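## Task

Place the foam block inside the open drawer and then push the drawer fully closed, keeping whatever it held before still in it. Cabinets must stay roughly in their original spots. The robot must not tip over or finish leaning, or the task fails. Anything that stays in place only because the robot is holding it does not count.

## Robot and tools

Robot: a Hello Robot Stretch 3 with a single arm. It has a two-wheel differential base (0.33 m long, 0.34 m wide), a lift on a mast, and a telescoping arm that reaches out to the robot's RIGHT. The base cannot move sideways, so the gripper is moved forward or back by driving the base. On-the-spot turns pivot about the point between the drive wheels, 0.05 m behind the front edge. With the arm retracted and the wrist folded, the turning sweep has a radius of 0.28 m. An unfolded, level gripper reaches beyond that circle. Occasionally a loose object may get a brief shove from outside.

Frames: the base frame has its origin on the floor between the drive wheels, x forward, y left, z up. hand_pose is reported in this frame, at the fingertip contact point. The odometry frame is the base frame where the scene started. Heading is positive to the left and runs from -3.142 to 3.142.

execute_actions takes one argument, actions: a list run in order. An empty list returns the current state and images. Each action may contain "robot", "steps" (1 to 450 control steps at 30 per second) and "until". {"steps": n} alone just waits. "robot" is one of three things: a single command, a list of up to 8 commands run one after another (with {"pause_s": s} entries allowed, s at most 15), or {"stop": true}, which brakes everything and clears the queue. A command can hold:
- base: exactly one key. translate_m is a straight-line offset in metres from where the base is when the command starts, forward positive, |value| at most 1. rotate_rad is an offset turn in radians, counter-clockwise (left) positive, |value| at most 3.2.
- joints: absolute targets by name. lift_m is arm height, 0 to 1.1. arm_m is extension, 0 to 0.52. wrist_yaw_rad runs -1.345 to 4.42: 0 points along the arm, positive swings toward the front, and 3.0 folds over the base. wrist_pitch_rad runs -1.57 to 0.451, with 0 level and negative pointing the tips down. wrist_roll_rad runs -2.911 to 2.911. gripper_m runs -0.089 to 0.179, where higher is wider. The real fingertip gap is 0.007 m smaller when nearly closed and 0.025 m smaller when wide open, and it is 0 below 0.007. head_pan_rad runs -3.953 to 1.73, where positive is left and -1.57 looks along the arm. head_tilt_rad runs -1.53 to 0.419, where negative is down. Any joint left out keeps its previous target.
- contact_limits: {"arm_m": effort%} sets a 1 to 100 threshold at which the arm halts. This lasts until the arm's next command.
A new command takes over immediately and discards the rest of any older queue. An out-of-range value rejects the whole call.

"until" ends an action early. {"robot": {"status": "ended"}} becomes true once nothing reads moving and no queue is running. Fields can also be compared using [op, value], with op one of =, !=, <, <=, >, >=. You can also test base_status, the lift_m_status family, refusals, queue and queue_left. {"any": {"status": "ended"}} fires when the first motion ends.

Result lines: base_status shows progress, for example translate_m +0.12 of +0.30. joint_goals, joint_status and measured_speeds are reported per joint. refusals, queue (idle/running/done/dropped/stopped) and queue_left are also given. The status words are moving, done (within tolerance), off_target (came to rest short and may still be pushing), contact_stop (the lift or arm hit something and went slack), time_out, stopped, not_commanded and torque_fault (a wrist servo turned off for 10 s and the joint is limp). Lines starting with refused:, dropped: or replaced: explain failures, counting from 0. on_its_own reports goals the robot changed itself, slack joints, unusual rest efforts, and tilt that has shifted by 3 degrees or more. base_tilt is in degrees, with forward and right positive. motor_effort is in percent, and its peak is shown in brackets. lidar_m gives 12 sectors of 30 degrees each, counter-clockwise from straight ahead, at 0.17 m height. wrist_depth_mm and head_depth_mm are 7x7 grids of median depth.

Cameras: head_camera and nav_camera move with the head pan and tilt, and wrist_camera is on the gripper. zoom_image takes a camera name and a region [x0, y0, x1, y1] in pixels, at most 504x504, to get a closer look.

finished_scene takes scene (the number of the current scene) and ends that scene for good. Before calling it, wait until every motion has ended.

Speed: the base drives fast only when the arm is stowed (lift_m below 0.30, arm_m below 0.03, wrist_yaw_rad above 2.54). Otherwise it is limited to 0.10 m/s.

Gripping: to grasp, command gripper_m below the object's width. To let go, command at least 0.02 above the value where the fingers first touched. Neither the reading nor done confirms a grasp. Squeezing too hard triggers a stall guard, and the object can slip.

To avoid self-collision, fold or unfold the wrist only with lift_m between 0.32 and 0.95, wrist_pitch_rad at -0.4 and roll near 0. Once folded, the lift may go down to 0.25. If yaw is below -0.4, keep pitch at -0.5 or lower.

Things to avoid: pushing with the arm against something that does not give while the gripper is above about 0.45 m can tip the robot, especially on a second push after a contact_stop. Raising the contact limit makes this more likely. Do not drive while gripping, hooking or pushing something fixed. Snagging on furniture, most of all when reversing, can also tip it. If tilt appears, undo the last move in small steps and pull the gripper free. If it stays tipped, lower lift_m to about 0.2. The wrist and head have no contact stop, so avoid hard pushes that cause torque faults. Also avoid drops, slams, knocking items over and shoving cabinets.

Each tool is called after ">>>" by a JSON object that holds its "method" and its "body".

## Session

>>> {"method": "execute_actions", "body": {"actions": []}}

Scene clock: 0.00 s.
robot.base_odometry: x=+0.000 y=+0.000 heading=+0.000 (m, m, rad; robot's odometry frame)
robot.turned_by_wheels: +0.000 (rad since the last result)
robot.turned_by_imu: +0.000 (rad since the last result)
robot.base_tilt: forward=+1.2 right=-0.4 (deg)
robot.lidar_m: 2.32 2.02 1.42 2.31 2.73 2.17 2.04 1.74 1.26 1.42 2.02 2.02
robot.head_depth_mm: 2131 2185 2216 2241 2262 2305 2080 / 2284 2382 2428 2471 2489 2516 2093 / 2351 2610 2670 2706 2753 2734 2082 / 2350 2675 2704 2741 2765 2744 2083 / 2320 2439 2467 2488 2526 2532 2096 / 2195 2231 2268 2283 2336 2340 2111 / 2051 2064 2102 2116 2141 2172 2087
robot.base_status: not_commanded
robot.joint_positions: lift_m=+0.326 arm_m=+0.000 wrist_yaw_rad=+2.840 wrist_pitch_rad=-0.360 wrist_roll_rad=+0.000 gripper_m=+0.037 head_pan_rad=-0.001 head_tilt_rad=-0.022
robot.joint_goals: lift_m=+0.326 arm_m=+0.000 wrist_yaw_rad=+2.840 wrist_pitch_rad=-0.360 wrist_roll_rad=+0.000 gripper_m=+0.037 head_pan_rad=-0.001 head_tilt_rad=-0.022
robot.joint_status: lift_m=not_commanded arm_m=not_commanded wrist_yaw_rad=not_commanded wrist_pitch_rad=not_commanded wrist_roll_rad=not_commanded gripper_m=not_commanded head_pan_rad=not_commanded head_tilt_rad=not_commanded
robot.measured_speeds: translate_m=+0.000 rotate_rad=+0.000 lift_m=+0.000 arm_m=+0.000 wrist_yaw_rad=+0.000 wrist_pitch_rad=+0.000 wrist_roll_rad=+0.000 head_pan_rad=+0.000 head_tilt_rad=+0.000
robot: refusals=0 queue=idle queue_left=0
robot.motor_effort: left_wheel=+0 right_wheel=+0 lift_m=+35 arm_m=+0 wrist_yaw_rad=+0 wrist_pitch_rad=+9 wrist_roll_rad=+0 gripper_m=+0 head_pan_rad=+1 head_tilt_rad=+3 (%)
robot.hand_pose: x=+0.0476 y=+0.0763 z=+0.3519 quat_wxyz=(+0.230, +0.707, +0.021, +0.669) (m; robot's base frame)
robot.wrist_depth_mm: - - - - - - - / - - - - - - - / - - - - - - - / - - - - - 930 889 / - 886 827 807 764 742 698 / - 698 674 632 - 589 569 / 589 - 535 525 510 506 484
pictures: head_camera (sideways: a quarter turn clockwise sets it upright), nav_camera (sideways: a quarter turn counterclockwise sets it upright), wrist_camera
camera_calibration (this result's frames):
head_camera: T_world_to_cam=[[-0.103679, 0.0237781, -0.994327, 1.3206], [-0.0956571, 0.994842, 0.0337646, -0.0391132], [0.99, 0.098615, -0.10087, 0.0929022], [0, 0, 0, 1]] pos_world=[0.041204, -0.00165141, 1.3238]
nav_camera: T_world_to_cam=[[0.0367078, 0.0677512, 0.997027, -1.26046], [0.0831883, -0.994443, 0.0645129, -0.0343176], [0.995858, 0.0805728, -0.0421399, 0.00796685], [0, 0, 0, 1]] pos_world=[0.0411898, 0.050629, 1.25926]
wrist_camera: T_world_to_cam=[[0.921616, -0.382906, -0.0633016, 0.00381241], [-0.23314, -0.415821, -0.879055, 0.390286], [0.310273, 0.82491, -0.472498, 0.251681], [0, 0, 0, 1]] pos_world=[0.00938798, -0.0438651, 0.462243]
Images, in order (width x height): head_camera 896x504, nav_camera 672x504, wrist_camera 644x364.

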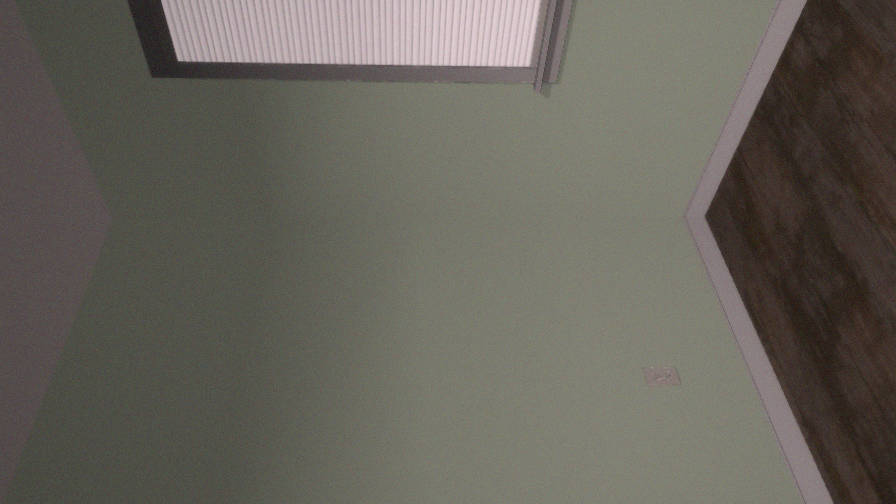

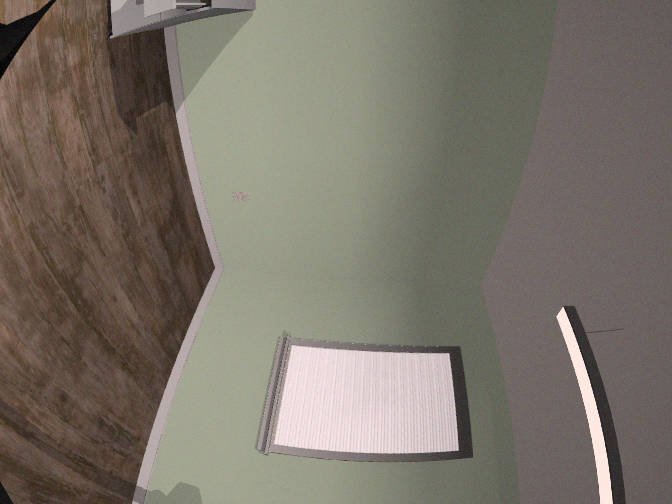

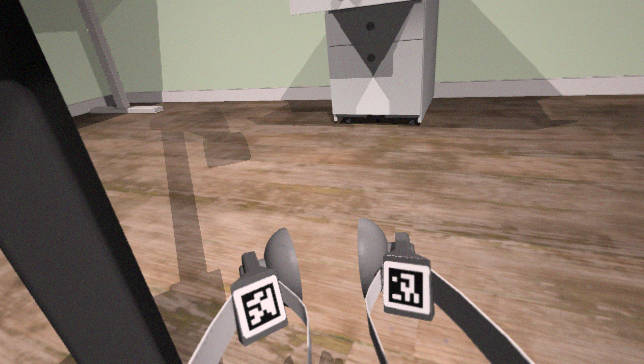

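>>> {"method": "execute_actions", "body": {"actions": [{"robot":{"joints":{"head_pan_rad":0.95,"head_tilt_rad":-0.5,"wrist_pitch_rad":-0.4,"wrist_yaw_rad":3.0,"lift_m":0.28}},"steps":450,"until":{"robot":{"status":"ended"}}}]}}

>>> {"method": "execute_actions", "body": {"actions": [{"robot":[{"joints":{"head_pan_rad":-0.1},"base":{"rotate_rad":2.2}},{"base":{"translate_m":0.8}}],"steps":450,"until":{"robot":{"status":"ended"}}}]}}

Scene clock: 1.27 s.
robot.base_odometry: x=+0.000 y=+0.000 heading=+0.000 (m, m, rad; robot's odometry frame)
robot.turned_by_wheels: +0.000 (rad since the last result)
robot.turned_by_imu: +0.000 (rad since the last result)
robot.base_tilt: forward=+1.1 right=-0.5 (deg)
robot.lidar_m: 2.32 2.01 1.42 2.30 2.73 2.18 2.03 1.74 1.26 1.43 2.02 2.02
robot.head_depth_mm: 1676 1829 2013 2188 1885 1533 1294 / 1706 1867 2045 2239 1893 1535 1297 / 1745 1899 1808 1651 1801 1552 1304 / 1776 1958 1846 1359 1823 1556 1317 / 1811 1971 2139 1529 1880 1572 1326 / 1832 2028 2244 2416 1953 1579 1322 / 1879 2055 2305 2468 1963 1580 1327
robot.base_status: not_commanded
robot.joint_positions: lift_m=+0.281 arm_m=+0.000 wrist_yaw_rad=+2.998 wrist_pitch_rad=-0.414 wrist_roll_rad=+0.000 gripper_m=+0.037 head_pan_rad=+0.943 head_tilt_rad=-0.494
robot.joint_goals: lift_m=+0.280 arm_m=+0.000 wrist_yaw_rad=+3.000 wrist_pitch_rad=-0.400 wrist_roll_rad=+0.000 gripper_m=+0.037 head_pan_rad=+0.950 head_tilt_rad=-0.500
robot.joint_status: lift_m=done arm_m=not_commanded wrist_yaw_rad=done wrist_pitch_rad=done wrist_roll_rad=not_commanded gripper_m=not_commanded head_pan_rad=done head_tilt_rad=done
robot.measured_speeds: translate_m=+0.000 rotate_rad=+0.000 lift_m=+0.000 arm_m=+0.000 wrist_yaw_rad=+0.000 wrist_pitch_rad=+0.000 wrist_roll_rad=+0.000 head_pan_rad=+0.000 head_tilt_rad=+0.000
robot: refusals=0 queue=done queue_left=0
robot.motor_effort: left_wheel=+0(0) right_wheel=+0(0) lift_m=+19(35) arm_m=+0(0) wrist_yaw_rad=+2(4) wrist_pitch_rad=+9(10) wrist_roll_rad=+1(0) gripper_m=+0(0) head_pan_rad=+4(43) head_tilt_rad=-1(27) (%)
robot.hand_pose: x=+0.0110 y=+0.0780 z=+0.2941 quat_wxyz=(+0.195, +0.700, +0.096, +0.680) (m; robot's base frame)
robot.wrist_depth_mm: - - - - - - - / - - - - - - - / - - - - - - 960 / - - 901 837 807 758 715 / 745 719 702 656 648 601 586 / 596 584 - 532 - 500 491 / 495 483 - - 436 432 422
pictures: head_camera (sideways: a quarter turn clockwise sets it upright), nav_camera (sideways: a quarter turn counterclockwise sets it upright), wrist_camera
camera_calibration (this result's frames):
head_camera: T_world_to_cam=[[-0.33866, -0.426193, -0.83885, 1.11905], [-0.846707, 0.526867, 0.0741481, -0.0870729], [0.410361, 0.735371, -0.539289, 0.667012], [0, 0, 0, 1]] pos_world=[0.0315356, 0.032304, 1.30488]
nav_camera: T_world_to_cam=[[0.230265, 0.432529, 0.87172, -1.09793], [0.866088, -0.499527, 0.0190777, 0.0200843], [0.4437, 0.750594, -0.489632, 0.593754], [0, 0, 0, 1]] pos_world=[-0.0280297, 0.0392493, 1.24742]
wrist_camera: T_world_to_cam=[[0.969912, -0.23639, -0.0582254, 0.0210179], [-0.171575, -0.494036, -0.852344, 0.329182], [0.17272, 0.836689, -0.51973, 0.248792], [0, 0, 0, 1]] pos_world=[-0.00687733, -0.0405656, 0.411105]
Images, in order (width x height): head_camera 896x504, nav_camera 672x504, wrist_camera 644x364.

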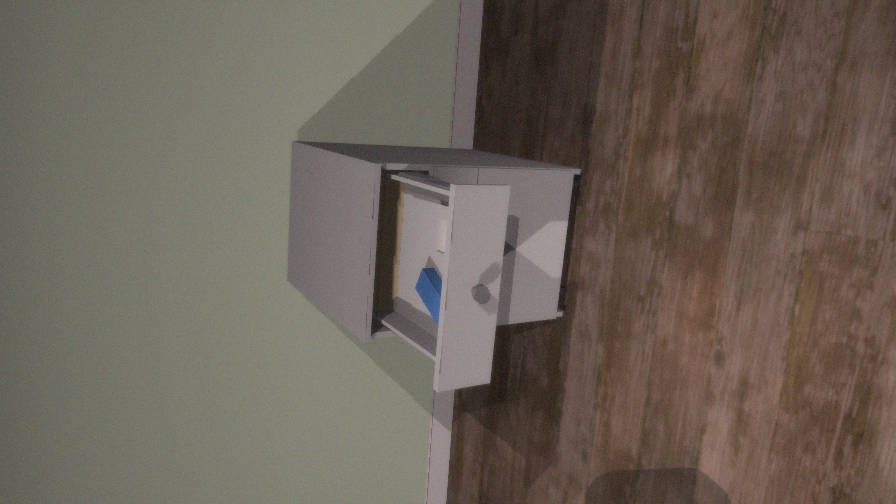

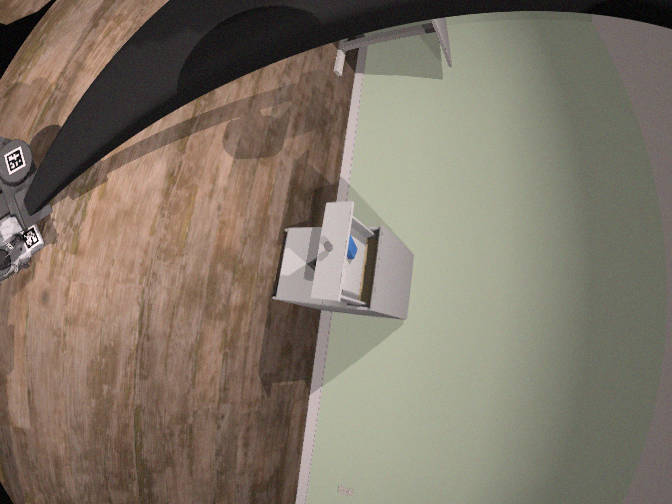

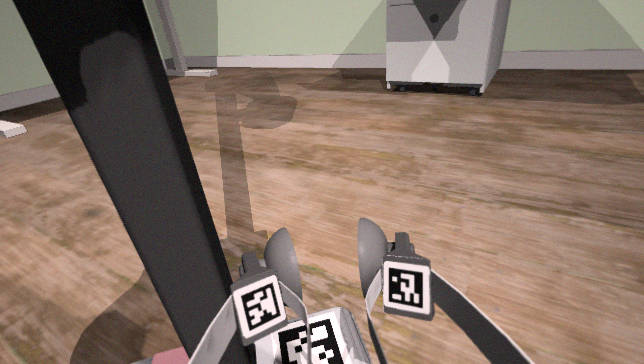

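Scene clock: 8.47 s.
robot.base_odometry: x=-0.471 y=+0.647 heading=+2.200 (m, m, rad; robot's odometry frame)
robot.turned_by_wheels: +2.200 (rad since the last result)
robot.turned_by_imu: +2.162 (rad since the last result)
robot.base_tilt: forward=+1.2 right=-0.5 (deg)
robot.lidar_m: 1.52 1.62 1.55 1.89 1.81 1.72 2.80 2.81 1.42 1.30 1.87 2.14
robot.head_depth_mm: 1844 1639 2269 2420 1887 1530 1299 / 1801 1667 2207 2379 1900 1542 1297 / 1765 1718 2134 2316 1909 1545 1303 / 1722 1750 1608 2221 1873 1556 1312 / 1691 1775 2031 2237 1925 1566 1311 / 1650 1793 1965 2198 1954 1570 1316 / 1616 1768 1927 2138 1965 1580 1330
robot.base_status: done (translate_m +0.8000 of +0.8000)
robot.joint_positions: lift_m=+0.281 arm_m=+0.000 wrist_yaw_rad=+2.998 wrist_pitch_rad=-0.415 wrist_roll_rad=+0.000 gripper_m=+0.037 head_pan_rad=-0.093 head_tilt_rad=-0.495
robot.joint_goals: lift_m=+0.280 arm_m=+0.000 wrist_yaw_rad=+3.000 wrist_pitch_rad=-0.400 wrist_roll_rad=+0.000 gripper_m=+0.037 head_pan_rad=-0.100 head_tilt_rad=-0.500
robot.joint_status: lift_m=done arm_m=not_commanded wrist_yaw_rad=done wrist_pitch_rad=done wrist_roll_rad=not_commanded gripper_m=not_commanded head_pan_rad=done head_tilt_rad=done
robot.measured_speeds: translate_m=+0.000 rotate_rad=+0.000 lift_m=+0.000 arm_m=+0.000 wrist_yaw_rad=+0.000 wrist_pitch_rad=+0.000 wrist_roll_rad=+0.000 head_pan_rad=+0.000 head_tilt_rad=+0.000
robot: refusals=0 queue=done queue_left=0
robot.motor_effort: left_wheel=-3(11) right_wheel=+3(12) lift_m=+18(18) arm_m=+0(1) wrist_yaw_rad=+1(2) wrist_pitch_rad=+9(9) wrist_roll_rad=+0(0) gripper_m=+0(0) head_pan_rad=-4(44) head_tilt_rad=-2(3) (%)
robot.hand_pose: x=+0.0108 y=+0.0779 z=+0.2940 quat_wxyz=(+0.195, +0.700, +0.096, +0.680) (m; robot's base frame)
robot.wrist_depth_mm: - - - - - - - / - - - - - - - / - - - - - - 951 / - - 911 851 794 746 726 / 744 713 714 674 649 601 582 / 591 578 - 538 - 498 484 / 491 484 - - 440 429 419
pictures: head_camera (sideways: a quarter turn clockwise sets it upright), nav_camera (sideways: a quarter turn counterclockwise sets it upright), wrist_camera
camera_calibration (this result's frames):
head_camera: T_world_to_cam=[[-0.54045, 0.074148, -0.838103, 1.1193], [0.0216494, 0.997005, 0.0742457, -0.0924968], [0.841098, 0.0219817, -0.540436, 0.665877], [0, 0, 0, 1]] pos_world=[0.0468623, -0.00541138, 1.30482]
nav_camera: T_world_to_cam=[[0.490681, 0.0223266, 0.871053, -1.09864], [0.0118783, -0.99975, 0.0189341, 0.0254821], [0.871259, 0.00105602, -0.490823, 0.592696], [0, 0, 0, 1]] pos_world=[0.0223892, 0.0493788, 1.2474]
wrist_camera: T_world_to_cam=[[0.970098, -0.235636, -0.0581898, 0.0211092], [-0.171226, -0.49449, -0.852151, 0.329025], [0.172023, 0.836633, -0.520051, 0.248923], [0, 0, 0, 1]] pos_world=[-0.00696085, -0.0405836, 0.41106]
Images, in order (width x height): head_camera 896x504, nav_camera 672x504, wrist_camera 644x364.

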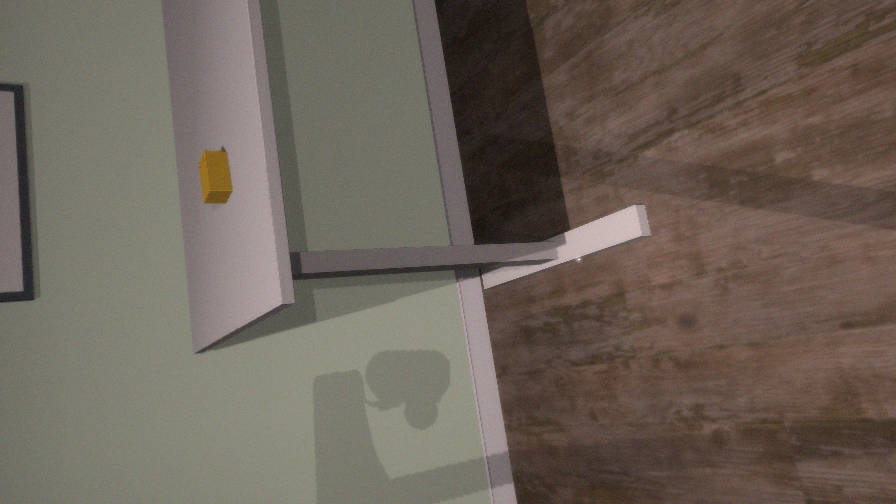

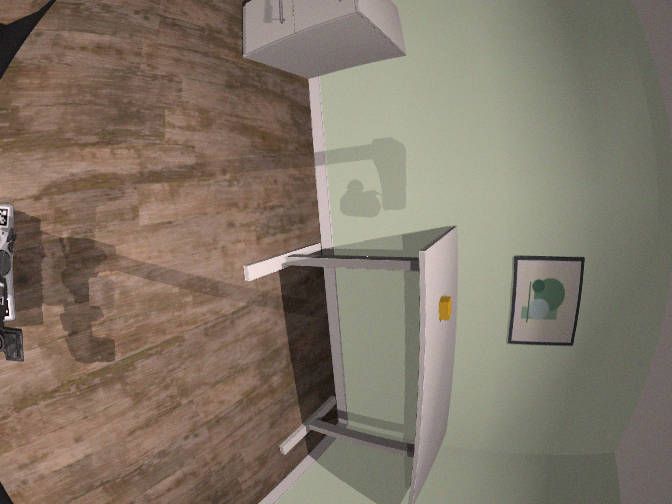

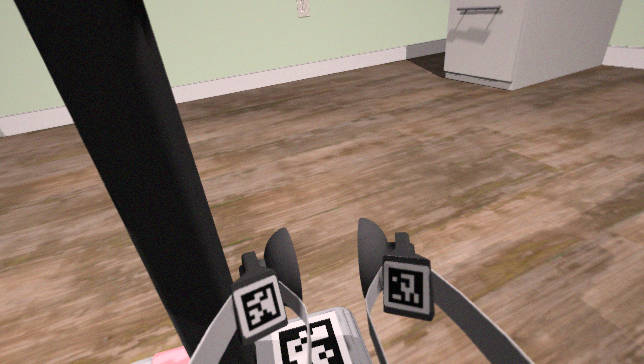

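>>> {"method": "execute_actions", "body": {"actions": [{"robot":[{"base":{"rotate_rad":-0.37}},{"base":{"translate_m":0.9}},{"base":{"rotate_rad":2.2},"joints":{"head_pan_rad":-1.65,"head_tilt_rad":-0.6}},{"joints":{"lift_m":0.6,"gripper_m":0.175}},{"joints":{"lift_m":1.06,"wrist_yaw_rad":1.5}},{"joints":{"wrist_yaw_rad":0,"arm_m":0.1}}],"steps":450,"until":{"robot":{"status":"ended"}}},{"steps":300,"until":{"robot":{"status":"ended"}}}]}}

Scene clock: 27.60 s.
robot.base_odometry: x=-0.701 y=+1.517 heading=-2.253 (m, m, rad; robot's odometry frame)
robot.turned_by_wheels: +1.830 (rad since the last result)
robot.turned_by_imu: +1.797 (rad since the last result)
robot.base_tilt: forward=+1.0 right=-0.4 (deg)
robot.lidar_m: 2.37 2.50 2.80 3.54 1.31 1.42 1.38 1.28 1.23 0.75 1.26 1.47
robot.head_depth_mm: - - - 536 1564 1422 1229 / - - - 532 1580 1435 1228 / 992 - - - 1594 1435 1237 / 1011 - 807 558 1610 1445 1243 / 1024 1087 821 581 1021 1361 1226 / 1032 1104 785 587 1622 1466 1258 / 1035 1148 831 592 1631 1467 1260
robot.base_status: done (rotate_rad +2.1999 of +2.2000)
robot.joint_positions: lift_m=+1.059 arm_m=+0.100 wrist_yaw_rad=+0.003 wrist_pitch_rad=-0.415 wrist_roll_rad=+0.000 gripper_m=+0.175 head_pan_rad=-1.643 head_tilt_rad=-0.593
robot.joint_goals: lift_m=+1.060 arm_m=+0.100 wrist_yaw_rad=+0.000 wrist_pitch_rad=-0.400 wrist_roll_rad=+0.000 gripper_m=+0.175 head_pan_rad=-1.650 head_tilt_rad=-0.600
robot.joint_status: lift_m=done arm_m=done wrist_yaw_rad=done wrist_pitch_rad=done wrist_roll_rad=not_commanded gripper_m=done head_pan_rad=done head_tilt_rad=done
robot.measured_speeds: translate_m=+0.000 rotate_rad=+0.000 lift_m=+0.000 arm_m=+0.000 wrist_yaw_rad=+0.000 wrist_pitch_rad=+0.000 wrist_roll_rad=+0.000 head_pan_rad=+0.000 head_tilt_rad=+0.000
robot: refusals=0 queue=done queue_left=0
robot.motor_effort: left_wheel=-2(12) right_wheel=+3(13) lift_m=+48(51) arm_m=+4(3) wrist_yaw_rad=-2(3) wrist_pitch_rad=+9(9) wrist_roll_rad=+0(0) gripper_m=+1(97) head_pan_rad=-4(44) head_tilt_rad=-2(14) (%)
robot.hand_pose: x=-0.0209 y=-0.4695 z=+1.0728 quat_wxyz=(+0.692, +0.147, -0.691, -0.145) (m; robot's base frame)
robot.wrist_depth_mm: 747 739 745 759 784 784 801 / 780 802 819 833 822 839 841 / 858 856 760 688 639 601 568 / 922 902 526 495 468 444 425 / - 417 402 351 369 363 348 / - 340 324 314 305 293 - / 302 276 273 265 259 252 243
pictures: head_camera (sideways: a quarter turn clockwise sets it upright), nav_camera (sideways: a quarter turn counterclockwise sets it upright), wrist_camera
camera_calibration (this result's frames):
head_camera: T_world_to_cam=[[0.0686626, 0.62117, -0.780662, 1.0407], [0.996689, -0.00856248, 0.08085, -0.107033], [0.0435372, -0.783629, -0.619702, 0.773862], [0, 0, 0, 1]] pos_world=[0.00152928, -0.040949, 1.30065]
nav_camera: T_world_to_cam=[[0.0265054, -0.572912, 0.819188, -1.02818], [-0.999386, -0.0339606, 0.00858492, 0.045126], [0.0229017, -0.818913, -0.57346, 0.705387], [0, 0, 0, 1]] pos_world=[0.0561961, -0.00987409, 1.2464]
wrist_camera: T_world_to_cam=[[-0.994034, 0.0922624, -0.0581678, 0.0810357], [0.0975952, 0.514321, -0.852027, 1.19562], [-0.0486931, -0.85262, -0.520257, 0.319934], [0, 0, 0, 1]] pos_world=[-0.0205564, -0.349629, 1.18987]
Images, in order (width x height): head_camera 896x504, nav_camera 672x504, wrist_camera 644x364.

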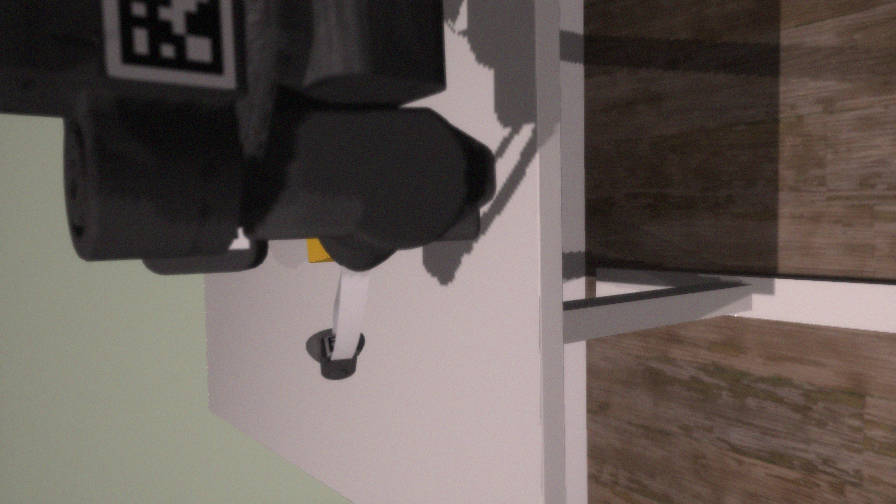

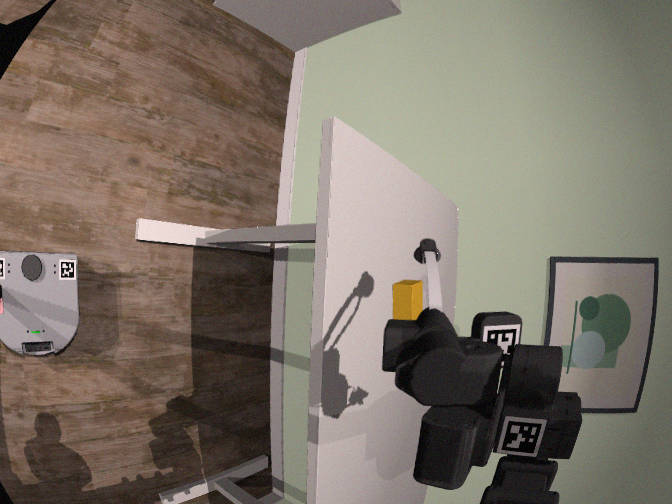

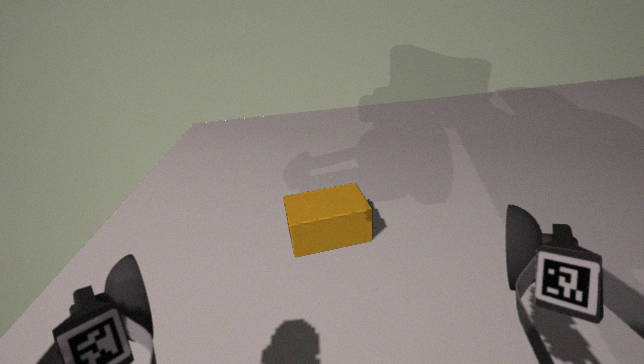

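>>> {"method": "execute_actions", "body": {"actions": [{"robot":[{"base":{"translate_m":-0.043},"joints":{"lift_m":0.947,"arm_m":0.2,"wrist_yaw_rad":0.1}},{"joints":{"arm_m":0.29}}],"steps":450,"until":{"robot":{"status":"ended"}}}]}}

>>> {"method": "execute_actions", "body": {"actions": [{"robot":[{"joints":{"gripper_m":0.06}},{"joints":{"lift_m":1.0}}],"steps":450,"until":{"robot":{"status":"ended"}}}]}}

Scene clock: 31.47 s.
robot.base_odometry: x=-0.674 y=+1.550 heading=-2.253 (m, m, rad; robot's odometry frame)
robot.turned_by_wheels: +0.000 (rad since the last result)
robot.turned_by_imu: -0.001 (rad since the last result)
robot.base_tilt: forward=+1.1 right=-0.5 (deg)
robot.lidar_m: 2.41 2.53 2.87 3.52 1.32 1.38 1.34 1.25 1.22 0.75 0.77 1.50
robot.head_depth_mm: 1011 1091 - 545 1572 1426 1224 / 1018 1095 - 567 1580 1437 1231 / 1018 1099 - 554 1586 1434 1239 / 1024 1095 671 559 1604 1439 1243 / 1021 1090 813 581 1046 1322 1226 / 1027 1103 787 586 1619 1459 1252 / 1031 1132 794 591 1633 1470 1268
robot.base_status: done (translate_m -0.0430 of -0.0430)
robot.joint_positions: lift_m=+0.948 arm_m=+0.290 wrist_yaw_rad=+0.100 wrist_pitch_rad=-0.414 wrist_roll_rad=+0.000 gripper_m=+0.175 head_pan_rad=-1.643 head_tilt_rad=-0.593
robot.joint_goals: lift_m=+0.947 arm_m=+0.290 wrist_yaw_rad=+0.100 wrist_pitch_rad=-0.400 wrist_roll_rad=+0.000 gripper_m=+0.175 head_pan_rad=-1.650 head_tilt_rad=-0.600
robot.joint_status: lift_m=done arm_m=done wrist_yaw_rad=done wrist_pitch_rad=done wrist_roll_rad=not_commanded gripper_m=done head_pan_rad=done head_tilt_rad=done
robot.measured_speeds: translate_m=+0.000 rotate_rad=+0.000 lift_m=+0.000 arm_m=+0.000 wrist_yaw_rad=+0.000 wrist_pitch_rad=+0.000 wrist_roll_rad=+0.000 head_pan_rad=+0.000 head_tilt_rad=+0.000
robot: refusals=0 queue=done queue_left=0
robot.motor_effort: left_wheel=-2(9) right_wheel=+2(4) lift_m=+17(49) arm_m=+4(5) wrist_yaw_rad=+0(2) wrist_pitch_rad=+8(9) wrist_roll_rad=+0(0) gripper_m=+0(0) head_pan_rad=-4(4) head_tilt_rad=-2(3) (%)
robot.hand_pose: x=+0.0009 y=-0.6584 z=+0.9612 quat_wxyz=(+0.699, +0.180, -0.684, -0.111) (m; robot's base frame)
robot.wrist_depth_mm: 620 614 607 594 588 582 582 / 663 667 629 613 561 494 451 / 722 434 403 369 346 324 305 / 319 298 279 264 249 239 228 / 234 224 142 134 180 194 188 / 188 183 118 120 129 158 - / - 149 130 133 135 135 130
pictures: head_camera (sideways: a quarter turn clockwise sets it upright), nav_camera (sideways: a quarter turn counterclockwise sets it upright), wrist_camera
camera_calibration (this result's frames):
head_camera: T_world_to_cam=[[0.0686694, 0.621169, -0.780662, 1.0407], [0.996689, -0.00857331, 0.0808501, -0.107033], [0.0435287, -0.783629, -0.619702, 0.773863], [0, 0, 0, 1]] pos_world=[0.00152883, -0.0409489, 1.30065]
nav_camera: T_world_to_cam=[[0.0264991, -0.572912, 0.819188, -1.02818], [-0.999387, -0.0339498, 0.0085849, 0.045126], [0.0228929, -0.818913, -0.573461, 0.705388], [0, 0, 0, 1]] pos_world=[0.056196, -0.00987462, 1.2464]
wrist_camera: T_world_to_cam=[[-0.99829, -0.00471455, -0.0582731, 0.0499338], [0.0473081, 0.520491, -0.852556, 1.20026], [0.03435, -0.853854, -0.519377, 0.100096], [0, 0, 0, 1]] pos_world=[-0.0103721, -0.539023, 1.07819]
Images, in order (width x height): head_camera 896x504, nav_camera 672x504, wrist_camera 644x364.

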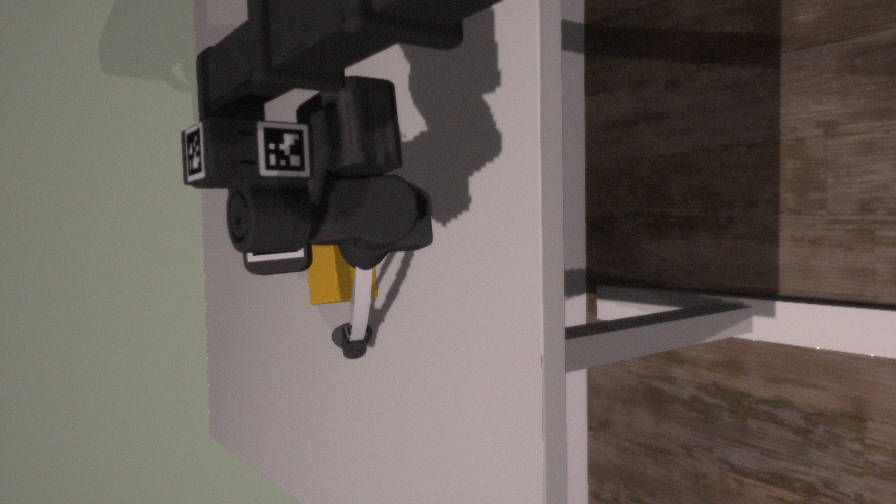

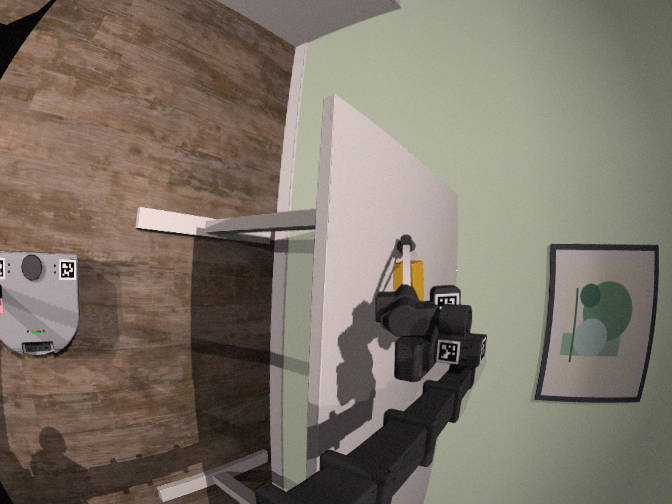

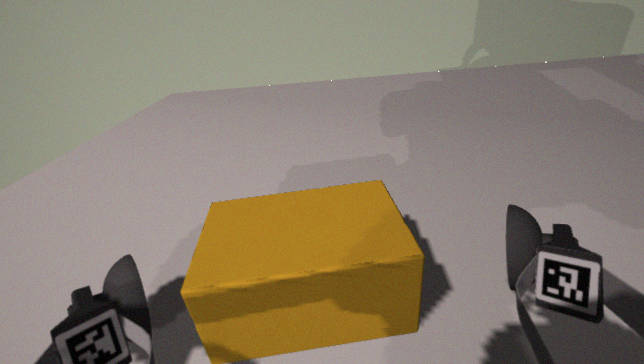

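Scene clock: 34.13 s.
robot.base_odometry: x=-0.674 y=+1.550 heading=-2.253 (m, m, rad; robot's odometry frame)
robot.turned_by_wheels: +0.000 (rad since the last result)
robot.turned_by_imu: +0.000 (rad since the last result)
robot.base_tilt: forward=+1.2 right=-0.4 (deg)
robot.lidar_m: 2.41 2.54 2.85 3.55 1.32 1.38 1.34 1.24 1.22 0.75 0.77 1.50
robot.head_depth_mm: 1007 - 715 565 1573 1419 1221 / 1002 - 691 569 1587 1426 1231 / 1003 - 694 572 1599 1444 1241 / 1020 1086 671 577 1601 1450 1240 / 1026 1089 744 583 1042 1319 1216 / 1026 1106 784 586 1617 1464 1253 / 1029 1128 796 590 1629 1470 1257
robot.base_status: done (translate_m -0.0430 of -0.0430)
robot.joint_positions: lift_m=+0.999 arm_m=+0.290 wrist_yaw_rad=+0.100 wrist_pitch_rad=-0.417 wrist_roll_rad=+0.000 gripper_m=+0.061 head_pan_rad=-1.643 head_tilt_rad=-0.593
robot.joint_goals: lift_m=+1.000 arm_m=+0.290 wrist_yaw_rad=+0.100 wrist_pitch_rad=-0.400 wrist_roll_rad=+0.000 gripper_m=+0.060 head_pan_rad=-1.650 head_tilt_rad=-0.600
robot.joint_status: lift_m=done arm_m=done wrist_yaw_rad=done wrist_pitch_rad=done wrist_roll_rad=not_commanded gripper_m=done head_pan_rad=done head_tilt_rad=done
robot.measured_speeds: translate_m=+0.000 rotate_rad=+0.000 lift_m=+0.000 arm_m=+0.000 wrist_yaw_rad=+0.000 wrist_pitch_rad=+0.000 wrist_roll_rad=+0.000 head_pan_rad=+0.000 head_tilt_rad=+0.000
robot: refusals=0 queue=done queue_left=0
robot.motor_effort: left_wheel=-3(2) right_wheel=+2(2) lift_m=+49(51) arm_m=+3(5) wrist_yaw_rad=+0(0) wrist_pitch_rad=+10(10) wrist_roll_rad=+0(1) gripper_m=-20(98) head_pan_rad=-5(5) head_tilt_rad=-2(2) (%)
robot.hand_pose: x=+0.0010 y=-0.6581 z=+1.0123 quat_wxyz=(+0.699, +0.181, -0.683, -0.112) (m; robot's base frame)
robot.wrist_depth_mm: 614 611 601 591 592 581 570 / 662 659 652 641 640 623 597 / 708 705 547 508 478 447 421 / 794 413 386 364 348 336 317 / 333 312 156 140 135 267 256 / 259 252 121 123 129 - 213 / 216 215 133 136 183 186 184
pictures: head_camera (sideways: a quarter turn clockwise sets it upright), nav_camera (sideways: a quarter turn counterclockwise sets it upright), wrist_camera
camera_calibration (this result's frames):
head_camera: T_world_to_cam=[[0.0686692, 0.621169, -0.780662, 1.0407], [0.996689, -0.00857306, 0.0808501, -0.107033], [0.0435289, -0.783629, -0.619702, 0.773862], [0, 0, 0, 1]] pos_world=[0.00152884, -0.0409489, 1.30065]
nav_camera: T_world_to_cam=[[0.0264993, -0.572912, 0.819188, -1.02818], [-0.999387, -0.03395, 0.00858491, 0.045126], [0.022893, -0.818913, -0.57346, 0.705388], [0, 0, 0, 1]] pos_world=[0.056196, -0.00987461, 1.2464]
wrist_camera: T_world_to_cam=[[-0.998305, -0.00509569, -0.0579743, 0.0524446], [0.0467484, 0.523118, -0.850977, 1.24376], [0.0346637, -0.852245, -0.521993, 0.130626], [0, 0, 0, 1]] pos_world=[-0.0103161, -0.53904, 1.12964]
Images, in order (width x height): head_camera 896x504, nav_camera 672x504, wrist_camera 644x364.

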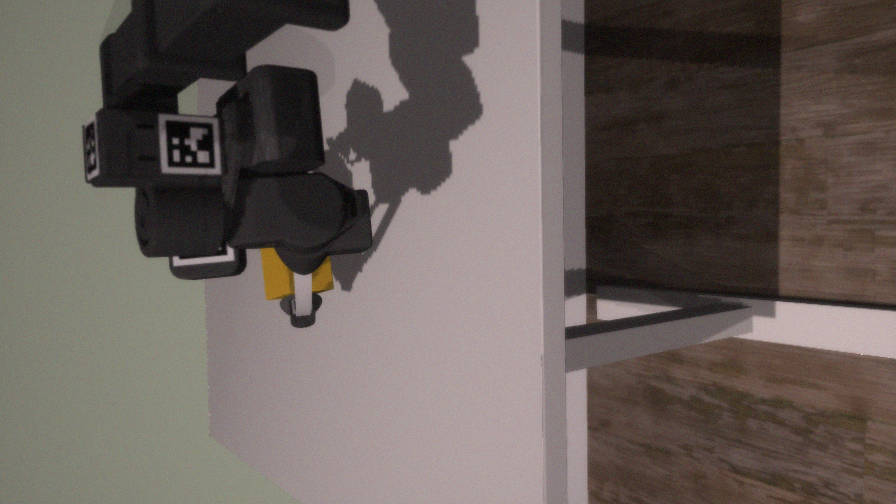

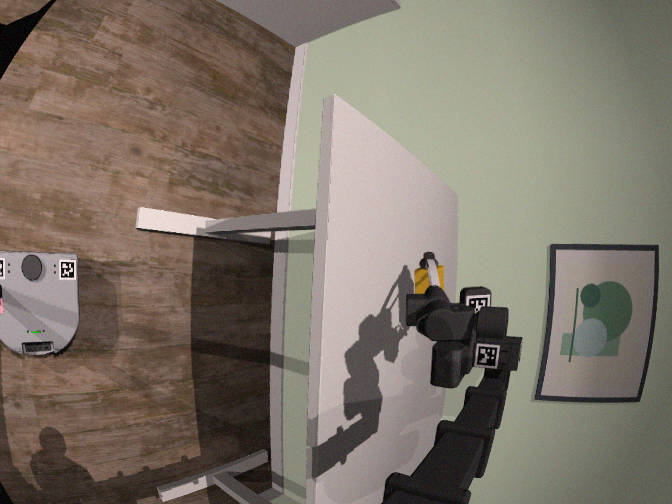

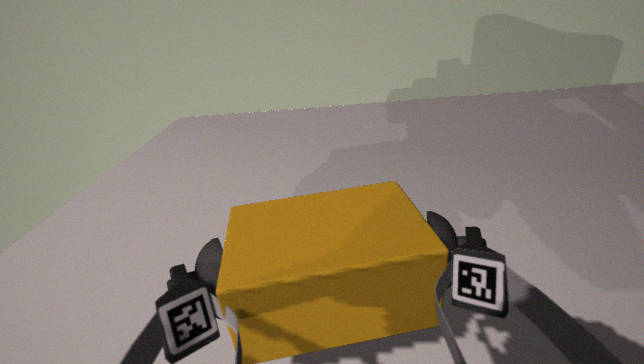

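>>> {"method": "execute_actions", "body": {"actions": [{"robot":[{"joints":{"arm_m":0.0,"wrist_yaw_rad":0,"head_pan_rad":-1.8,"head_tilt_rad":-0.95},"base":{"rotate_rad":-1.68}},{"base":{"translate_m":-1.0},"joints":{"wrist_pitch_rad":-0.9,"lift_m":0.8}}],"steps":450,"until":{"robot":{"status":"ended"}}},{"steps":200,"until":{"robot":{"status":"ended"}}}]}}

Scene clock: 49.47 s.
robot.base_odometry: x=+0.028 y=+0.839 heading=+2.350 (m, m, rad; robot's odometry frame)
robot.turned_by_wheels: -1.680 (rad since the last result)
robot.turned_by_imu: -1.661 (rad since the last result)
robot.base_tilt: forward=+1.1 right=-0.5 (deg)
robot.lidar_m: 1.72 2.05 2.03 2.36 2.25 2.70 2.56 2.10 0.85 0.81 1.43 1.88
robot.head_depth_mm: 1497 1791 998 1464 - - 1119 / 1410 1046 1016 911 - 1178 - / 1202 1049 1018 901 - - - / 1203 1038 1043 878 - 1228 1130 / 1222 1045 1203 1529 1361 1249 1139 / 1282 1534 1745 1566 1391 1249 1142 / 1287 1504 1733 1585 1398 1261 1147
robot.base_status: done (translate_m -1.0000 of -1.0000)
robot.joint_positions: lift_m=+0.801 arm_m=+0.000 wrist_yaw_rad=+0.001 wrist_pitch_rad=-0.909 wrist_roll_rad=+0.000 gripper_m=+0.061 head_pan_rad=-1.793 head_tilt_rad=-0.938
robot.joint_goals: lift_m=+0.800 arm_m=+0.000 wrist_yaw_rad=+0.000 wrist_pitch_rad=-0.900 wrist_roll_rad=+0.000 gripper_m=+0.060 head_pan_rad=-1.800 head_tilt_rad=-0.950
robot.joint_status: lift_m=done arm_m=done wrist_yaw_rad=done wrist_pitch_rad=done wrist_roll_rad=not_commanded gripper_m=done head_pan_rad=done head_tilt_rad=done
robot.measured_speeds: translate_m=+0.000 rotate_rad=+0.000 lift_m=+0.000 arm_m=+0.000 wrist_yaw_rad=+0.000 wrist_pitch_rad=+0.000 wrist_roll_rad=+0.000 head_pan_rad=+0.000 head_tilt_rad=+0.000
robot: refusals=0 queue=done queue_left=0
robot.motor_effort: left_wheel=+3(8) right_wheel=-2(7) lift_m=+18(50) arm_m=-5(5) wrist_yaw_rad=+0(5) wrist_pitch_rad=+6(11) wrist_roll_rad=+0(0) gripper_m=-20(20) head_pan_rad=-3(20) head_tilt_rad=-4(25) (%)
robot.hand_pose: x=-0.0215 y=-0.2837 z=+0.7223 quat_wxyz=(+0.636, +0.311, -0.635, -0.311) (m; robot's base frame)
robot.wrist_depth_mm: - - - 618 609 571 - / - - - 501 395 398 429 / - - - 406 425 464 - / - - - - - - - / - 970 156 140 135 933 929 / 919 883 121 123 129 - 833 / 819 833 133 137 772 789 781
pictures: head_camera (sideways: a quarter turn clockwise sets it upright), nav_camera (sideways: a quarter turn counterclockwise sets it upright), wrist_camera
camera_calibration (this result's frames):
head_camera: T_world_to_cam=[[0.211042, 0.825674, -0.523187, 0.704335], [0.977315, -0.187991, 0.0975462, -0.128611], [-0.0178131, -0.531905, -0.846617, 1.06932], [0, 0, 0, 1]] pos_world=[-0.00390281, -0.0369505, 1.28635]
nav_camera: T_world_to_cam=[[-0.113317, -0.80809, 0.578057, -0.713087], [-0.992471, 0.119277, -0.0278129, 0.0924654], [-0.0464735, -0.576857, -0.815522, 1.02063], [0, 0, 0, 1]] pos_world=[0.0583969, 0.00149259, 1.24713]
wrist_camera: T_world_to_cam=[[-0.993847, 0.110592, -0.00615536, 0.010615], [0.098464, 0.856675, -0.506372, 0.649005], [-0.0507274, -0.503862, -0.862293, 0.641942], [0, 0, 0, 1]] pos_world=[-0.0207899, -0.23371, 0.882245]
Images, in order (width x height): head_camera 896x504, nav_camera 672x504, wrist_camera 644x364.

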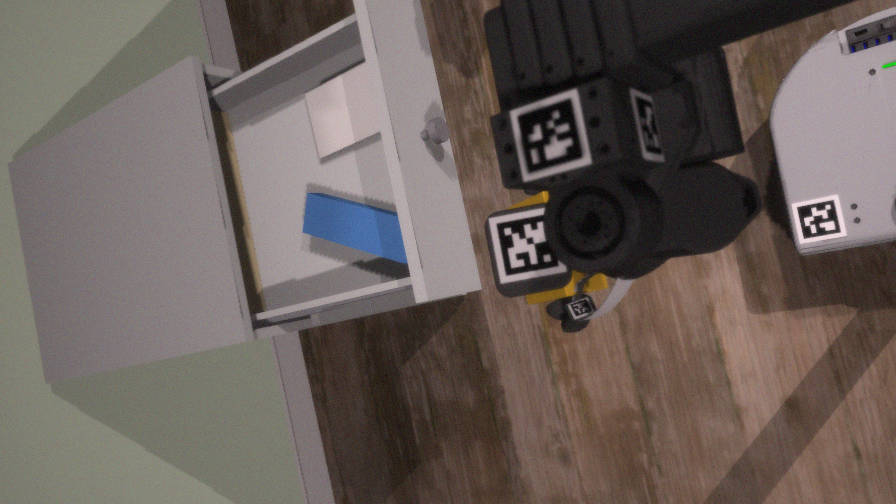

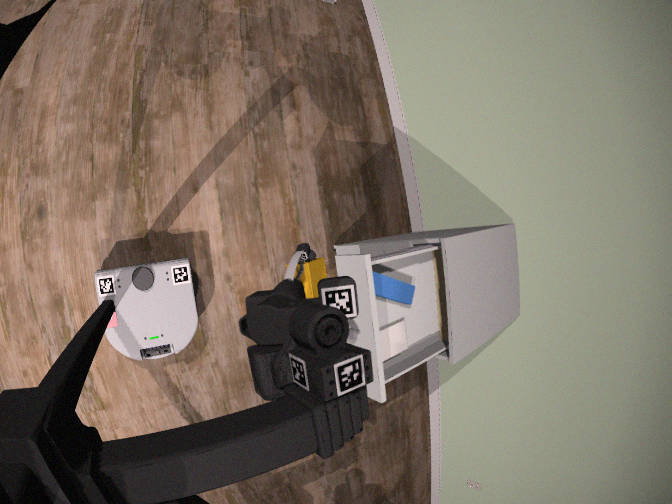

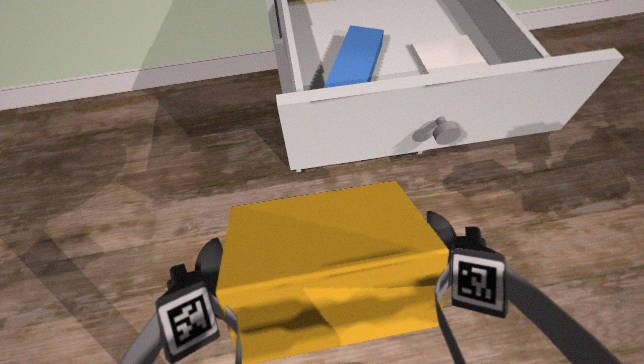

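>>> {"method": "execute_actions", "body": {"actions": [{"robot":[{"joints":{"arm_m":0.41,"wrist_pitch_rad":-0.7,"lift_m":0.76},"base":{"translate_m":-0.2}},{"joints":{"lift_m":0.66}}],"steps":450,"until":{"robot":{"status":"ended"}}}]}}

Scene clock: 55.30 s.
robot.base_odometry: x=+0.169 y=+0.696 heading=+2.350 (m, m, rad; robot's odometry frame)
robot.turned_by_wheels: +0.000 (rad since the last result)
robot.turned_by_imu: -0.001 (rad since the last result)
robot.base_tilt: forward=+1.2 right=-0.5 (deg)
robot.lidar_m: 1.92 2.17 2.28 2.34 2.09 2.50 2.36 2.12 1.48 0.82 1.44 1.89
robot.head_depth_mm: 1515 1804 1719 1509 1351 - - / 1461 1747 1729 1543 - 1212 - / 1425 1653 1778 1458 1364 1232 - / 1284 1060 988 909 1372 1246 1129 / 1216 1048 990 900 1388 1247 1131 / 1239 1033 1058 891 1398 1250 1141 / 1232 1072 1696 1534 1410 1262 1149
robot.base_status: done (translate_m -0.2000 of -0.2000)
robot.joint_positions: lift_m=+0.661 arm_m=+0.410 wrist_yaw_rad=+0.001 wrist_pitch_rad=-0.719 wrist_roll_rad=+0.000 gripper_m=+0.061 head_pan_rad=-1.793 head_tilt_rad=-0.939
robot.joint_goals: lift_m=+0.660 arm_m=+0.410 wrist_yaw_rad=+0.000 wrist_pitch_rad=-0.700 wrist_roll_rad=+0.000 gripper_m=+0.060 head_pan_rad=-1.800 head_tilt_rad=-0.950
robot.joint_status: lift_m=done arm_m=done wrist_yaw_rad=done wrist_pitch_rad=done wrist_roll_rad=not_commanded gripper_m=done head_pan_rad=done head_tilt_rad=done
robot.measured_speeds: translate_m=+0.000 rotate_rad=+0.000 lift_m=+0.000 arm_m=+0.000 wrist_yaw_rad=+0.000 wrist_pitch_rad=+0.000 wrist_roll_rad=+0.000 head_pan_rad=+0.000 head_tilt_rad=+0.000
robot: refusals=0 queue=done queue_left=0
robot.motor_effort: left_wheel=+2(2) right_wheel=-1(7) lift_m=+18(18) arm_m=+4(4) wrist_yaw_rad=+0(0) wrist_pitch_rad=+11(12) wrist_roll_rad=+0(0) gripper_m=-20(20) head_pan_rad=-3(4) head_tilt_rad=-4(5) (%)
robot.hand_pose: x=-0.0214 y=-0.7317 z=+0.6125 quat_wxyz=(+0.662, +0.249, -0.661, -0.249) (m; robot's base frame)
robot.wrist_depth_mm: 499 316 305 292 279 287 868 / 253 242 236 227 221 214 980 / 202 201 202 208 329 276 - / 259 325 332 325 320 276 982 / 256 296 156 140 135 241 852 / 241 264 121 124 129 - 197 / 228 237 134 136 206 214 171
pictures: head_camera (sideways: a quarter turn clockwise sets it upright), nav_camera (sideways: a quarter turn counterclockwise sets it upright), wrist_camera
camera_calibration (this result's frames):
head_camera: T_world_to_cam=[[0.211049, 0.825696, -0.523149, 0.704285], [0.977313, -0.187997, 0.0975477, -0.128613], [-0.0178059, -0.531868, -0.84664, 1.06935], [0, 0, 0, 1]] pos_world=[-0.00390274, -0.0369498, 1.28635]
nav_camera: T_world_to_cam=[[-0.113324, -0.808114, 0.578021, -0.713039], [-0.992471, 0.11928, -0.0278175, 0.0924713], [-0.0464668, -0.576822, -0.815547, 1.02067], [0, 0, 0, 1]] pos_world=[0.0583974, 0.00149485, 1.24713]
wrist_camera: T_world_to_cam=[[-0.99385, 0.107364, -0.0271242, 0.0700043], [0.0985136, 0.745347, -0.659358, 0.989406], [-0.0505742, -0.657975, -0.751339, 0.140751], [0, 0, 0, 1]] pos_world=[-0.0207778, -0.652355, 0.760024]
Images, in order (width x height): head_camera 896x504, nav_camera 672x504, wrist_camera 644x364.

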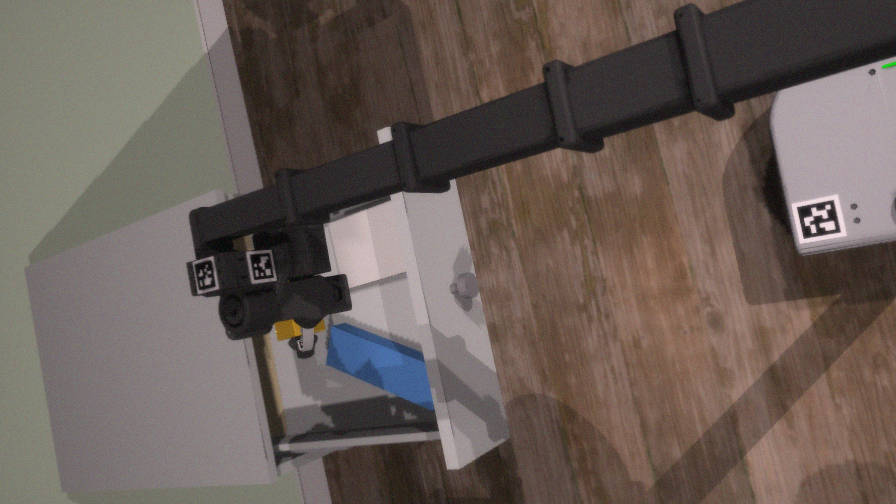

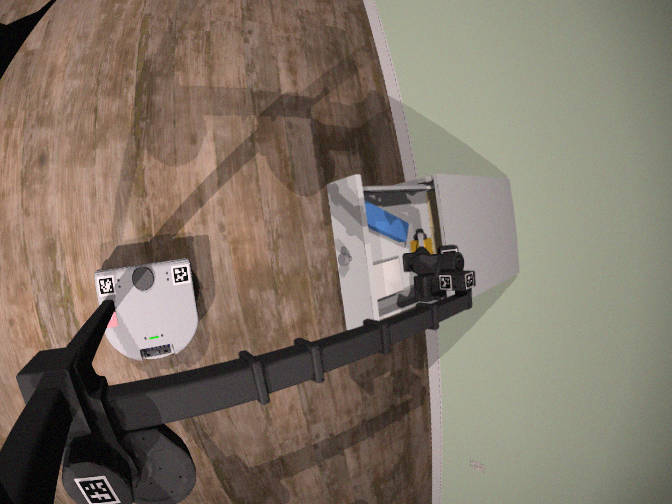

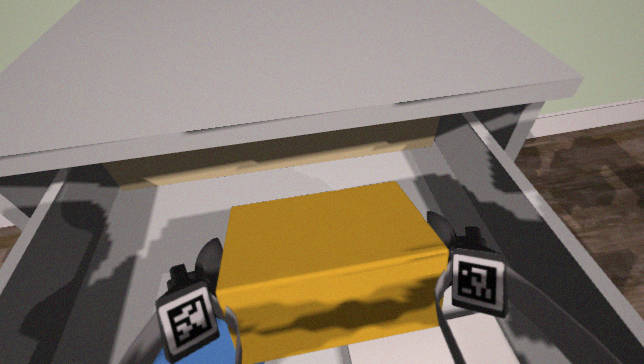

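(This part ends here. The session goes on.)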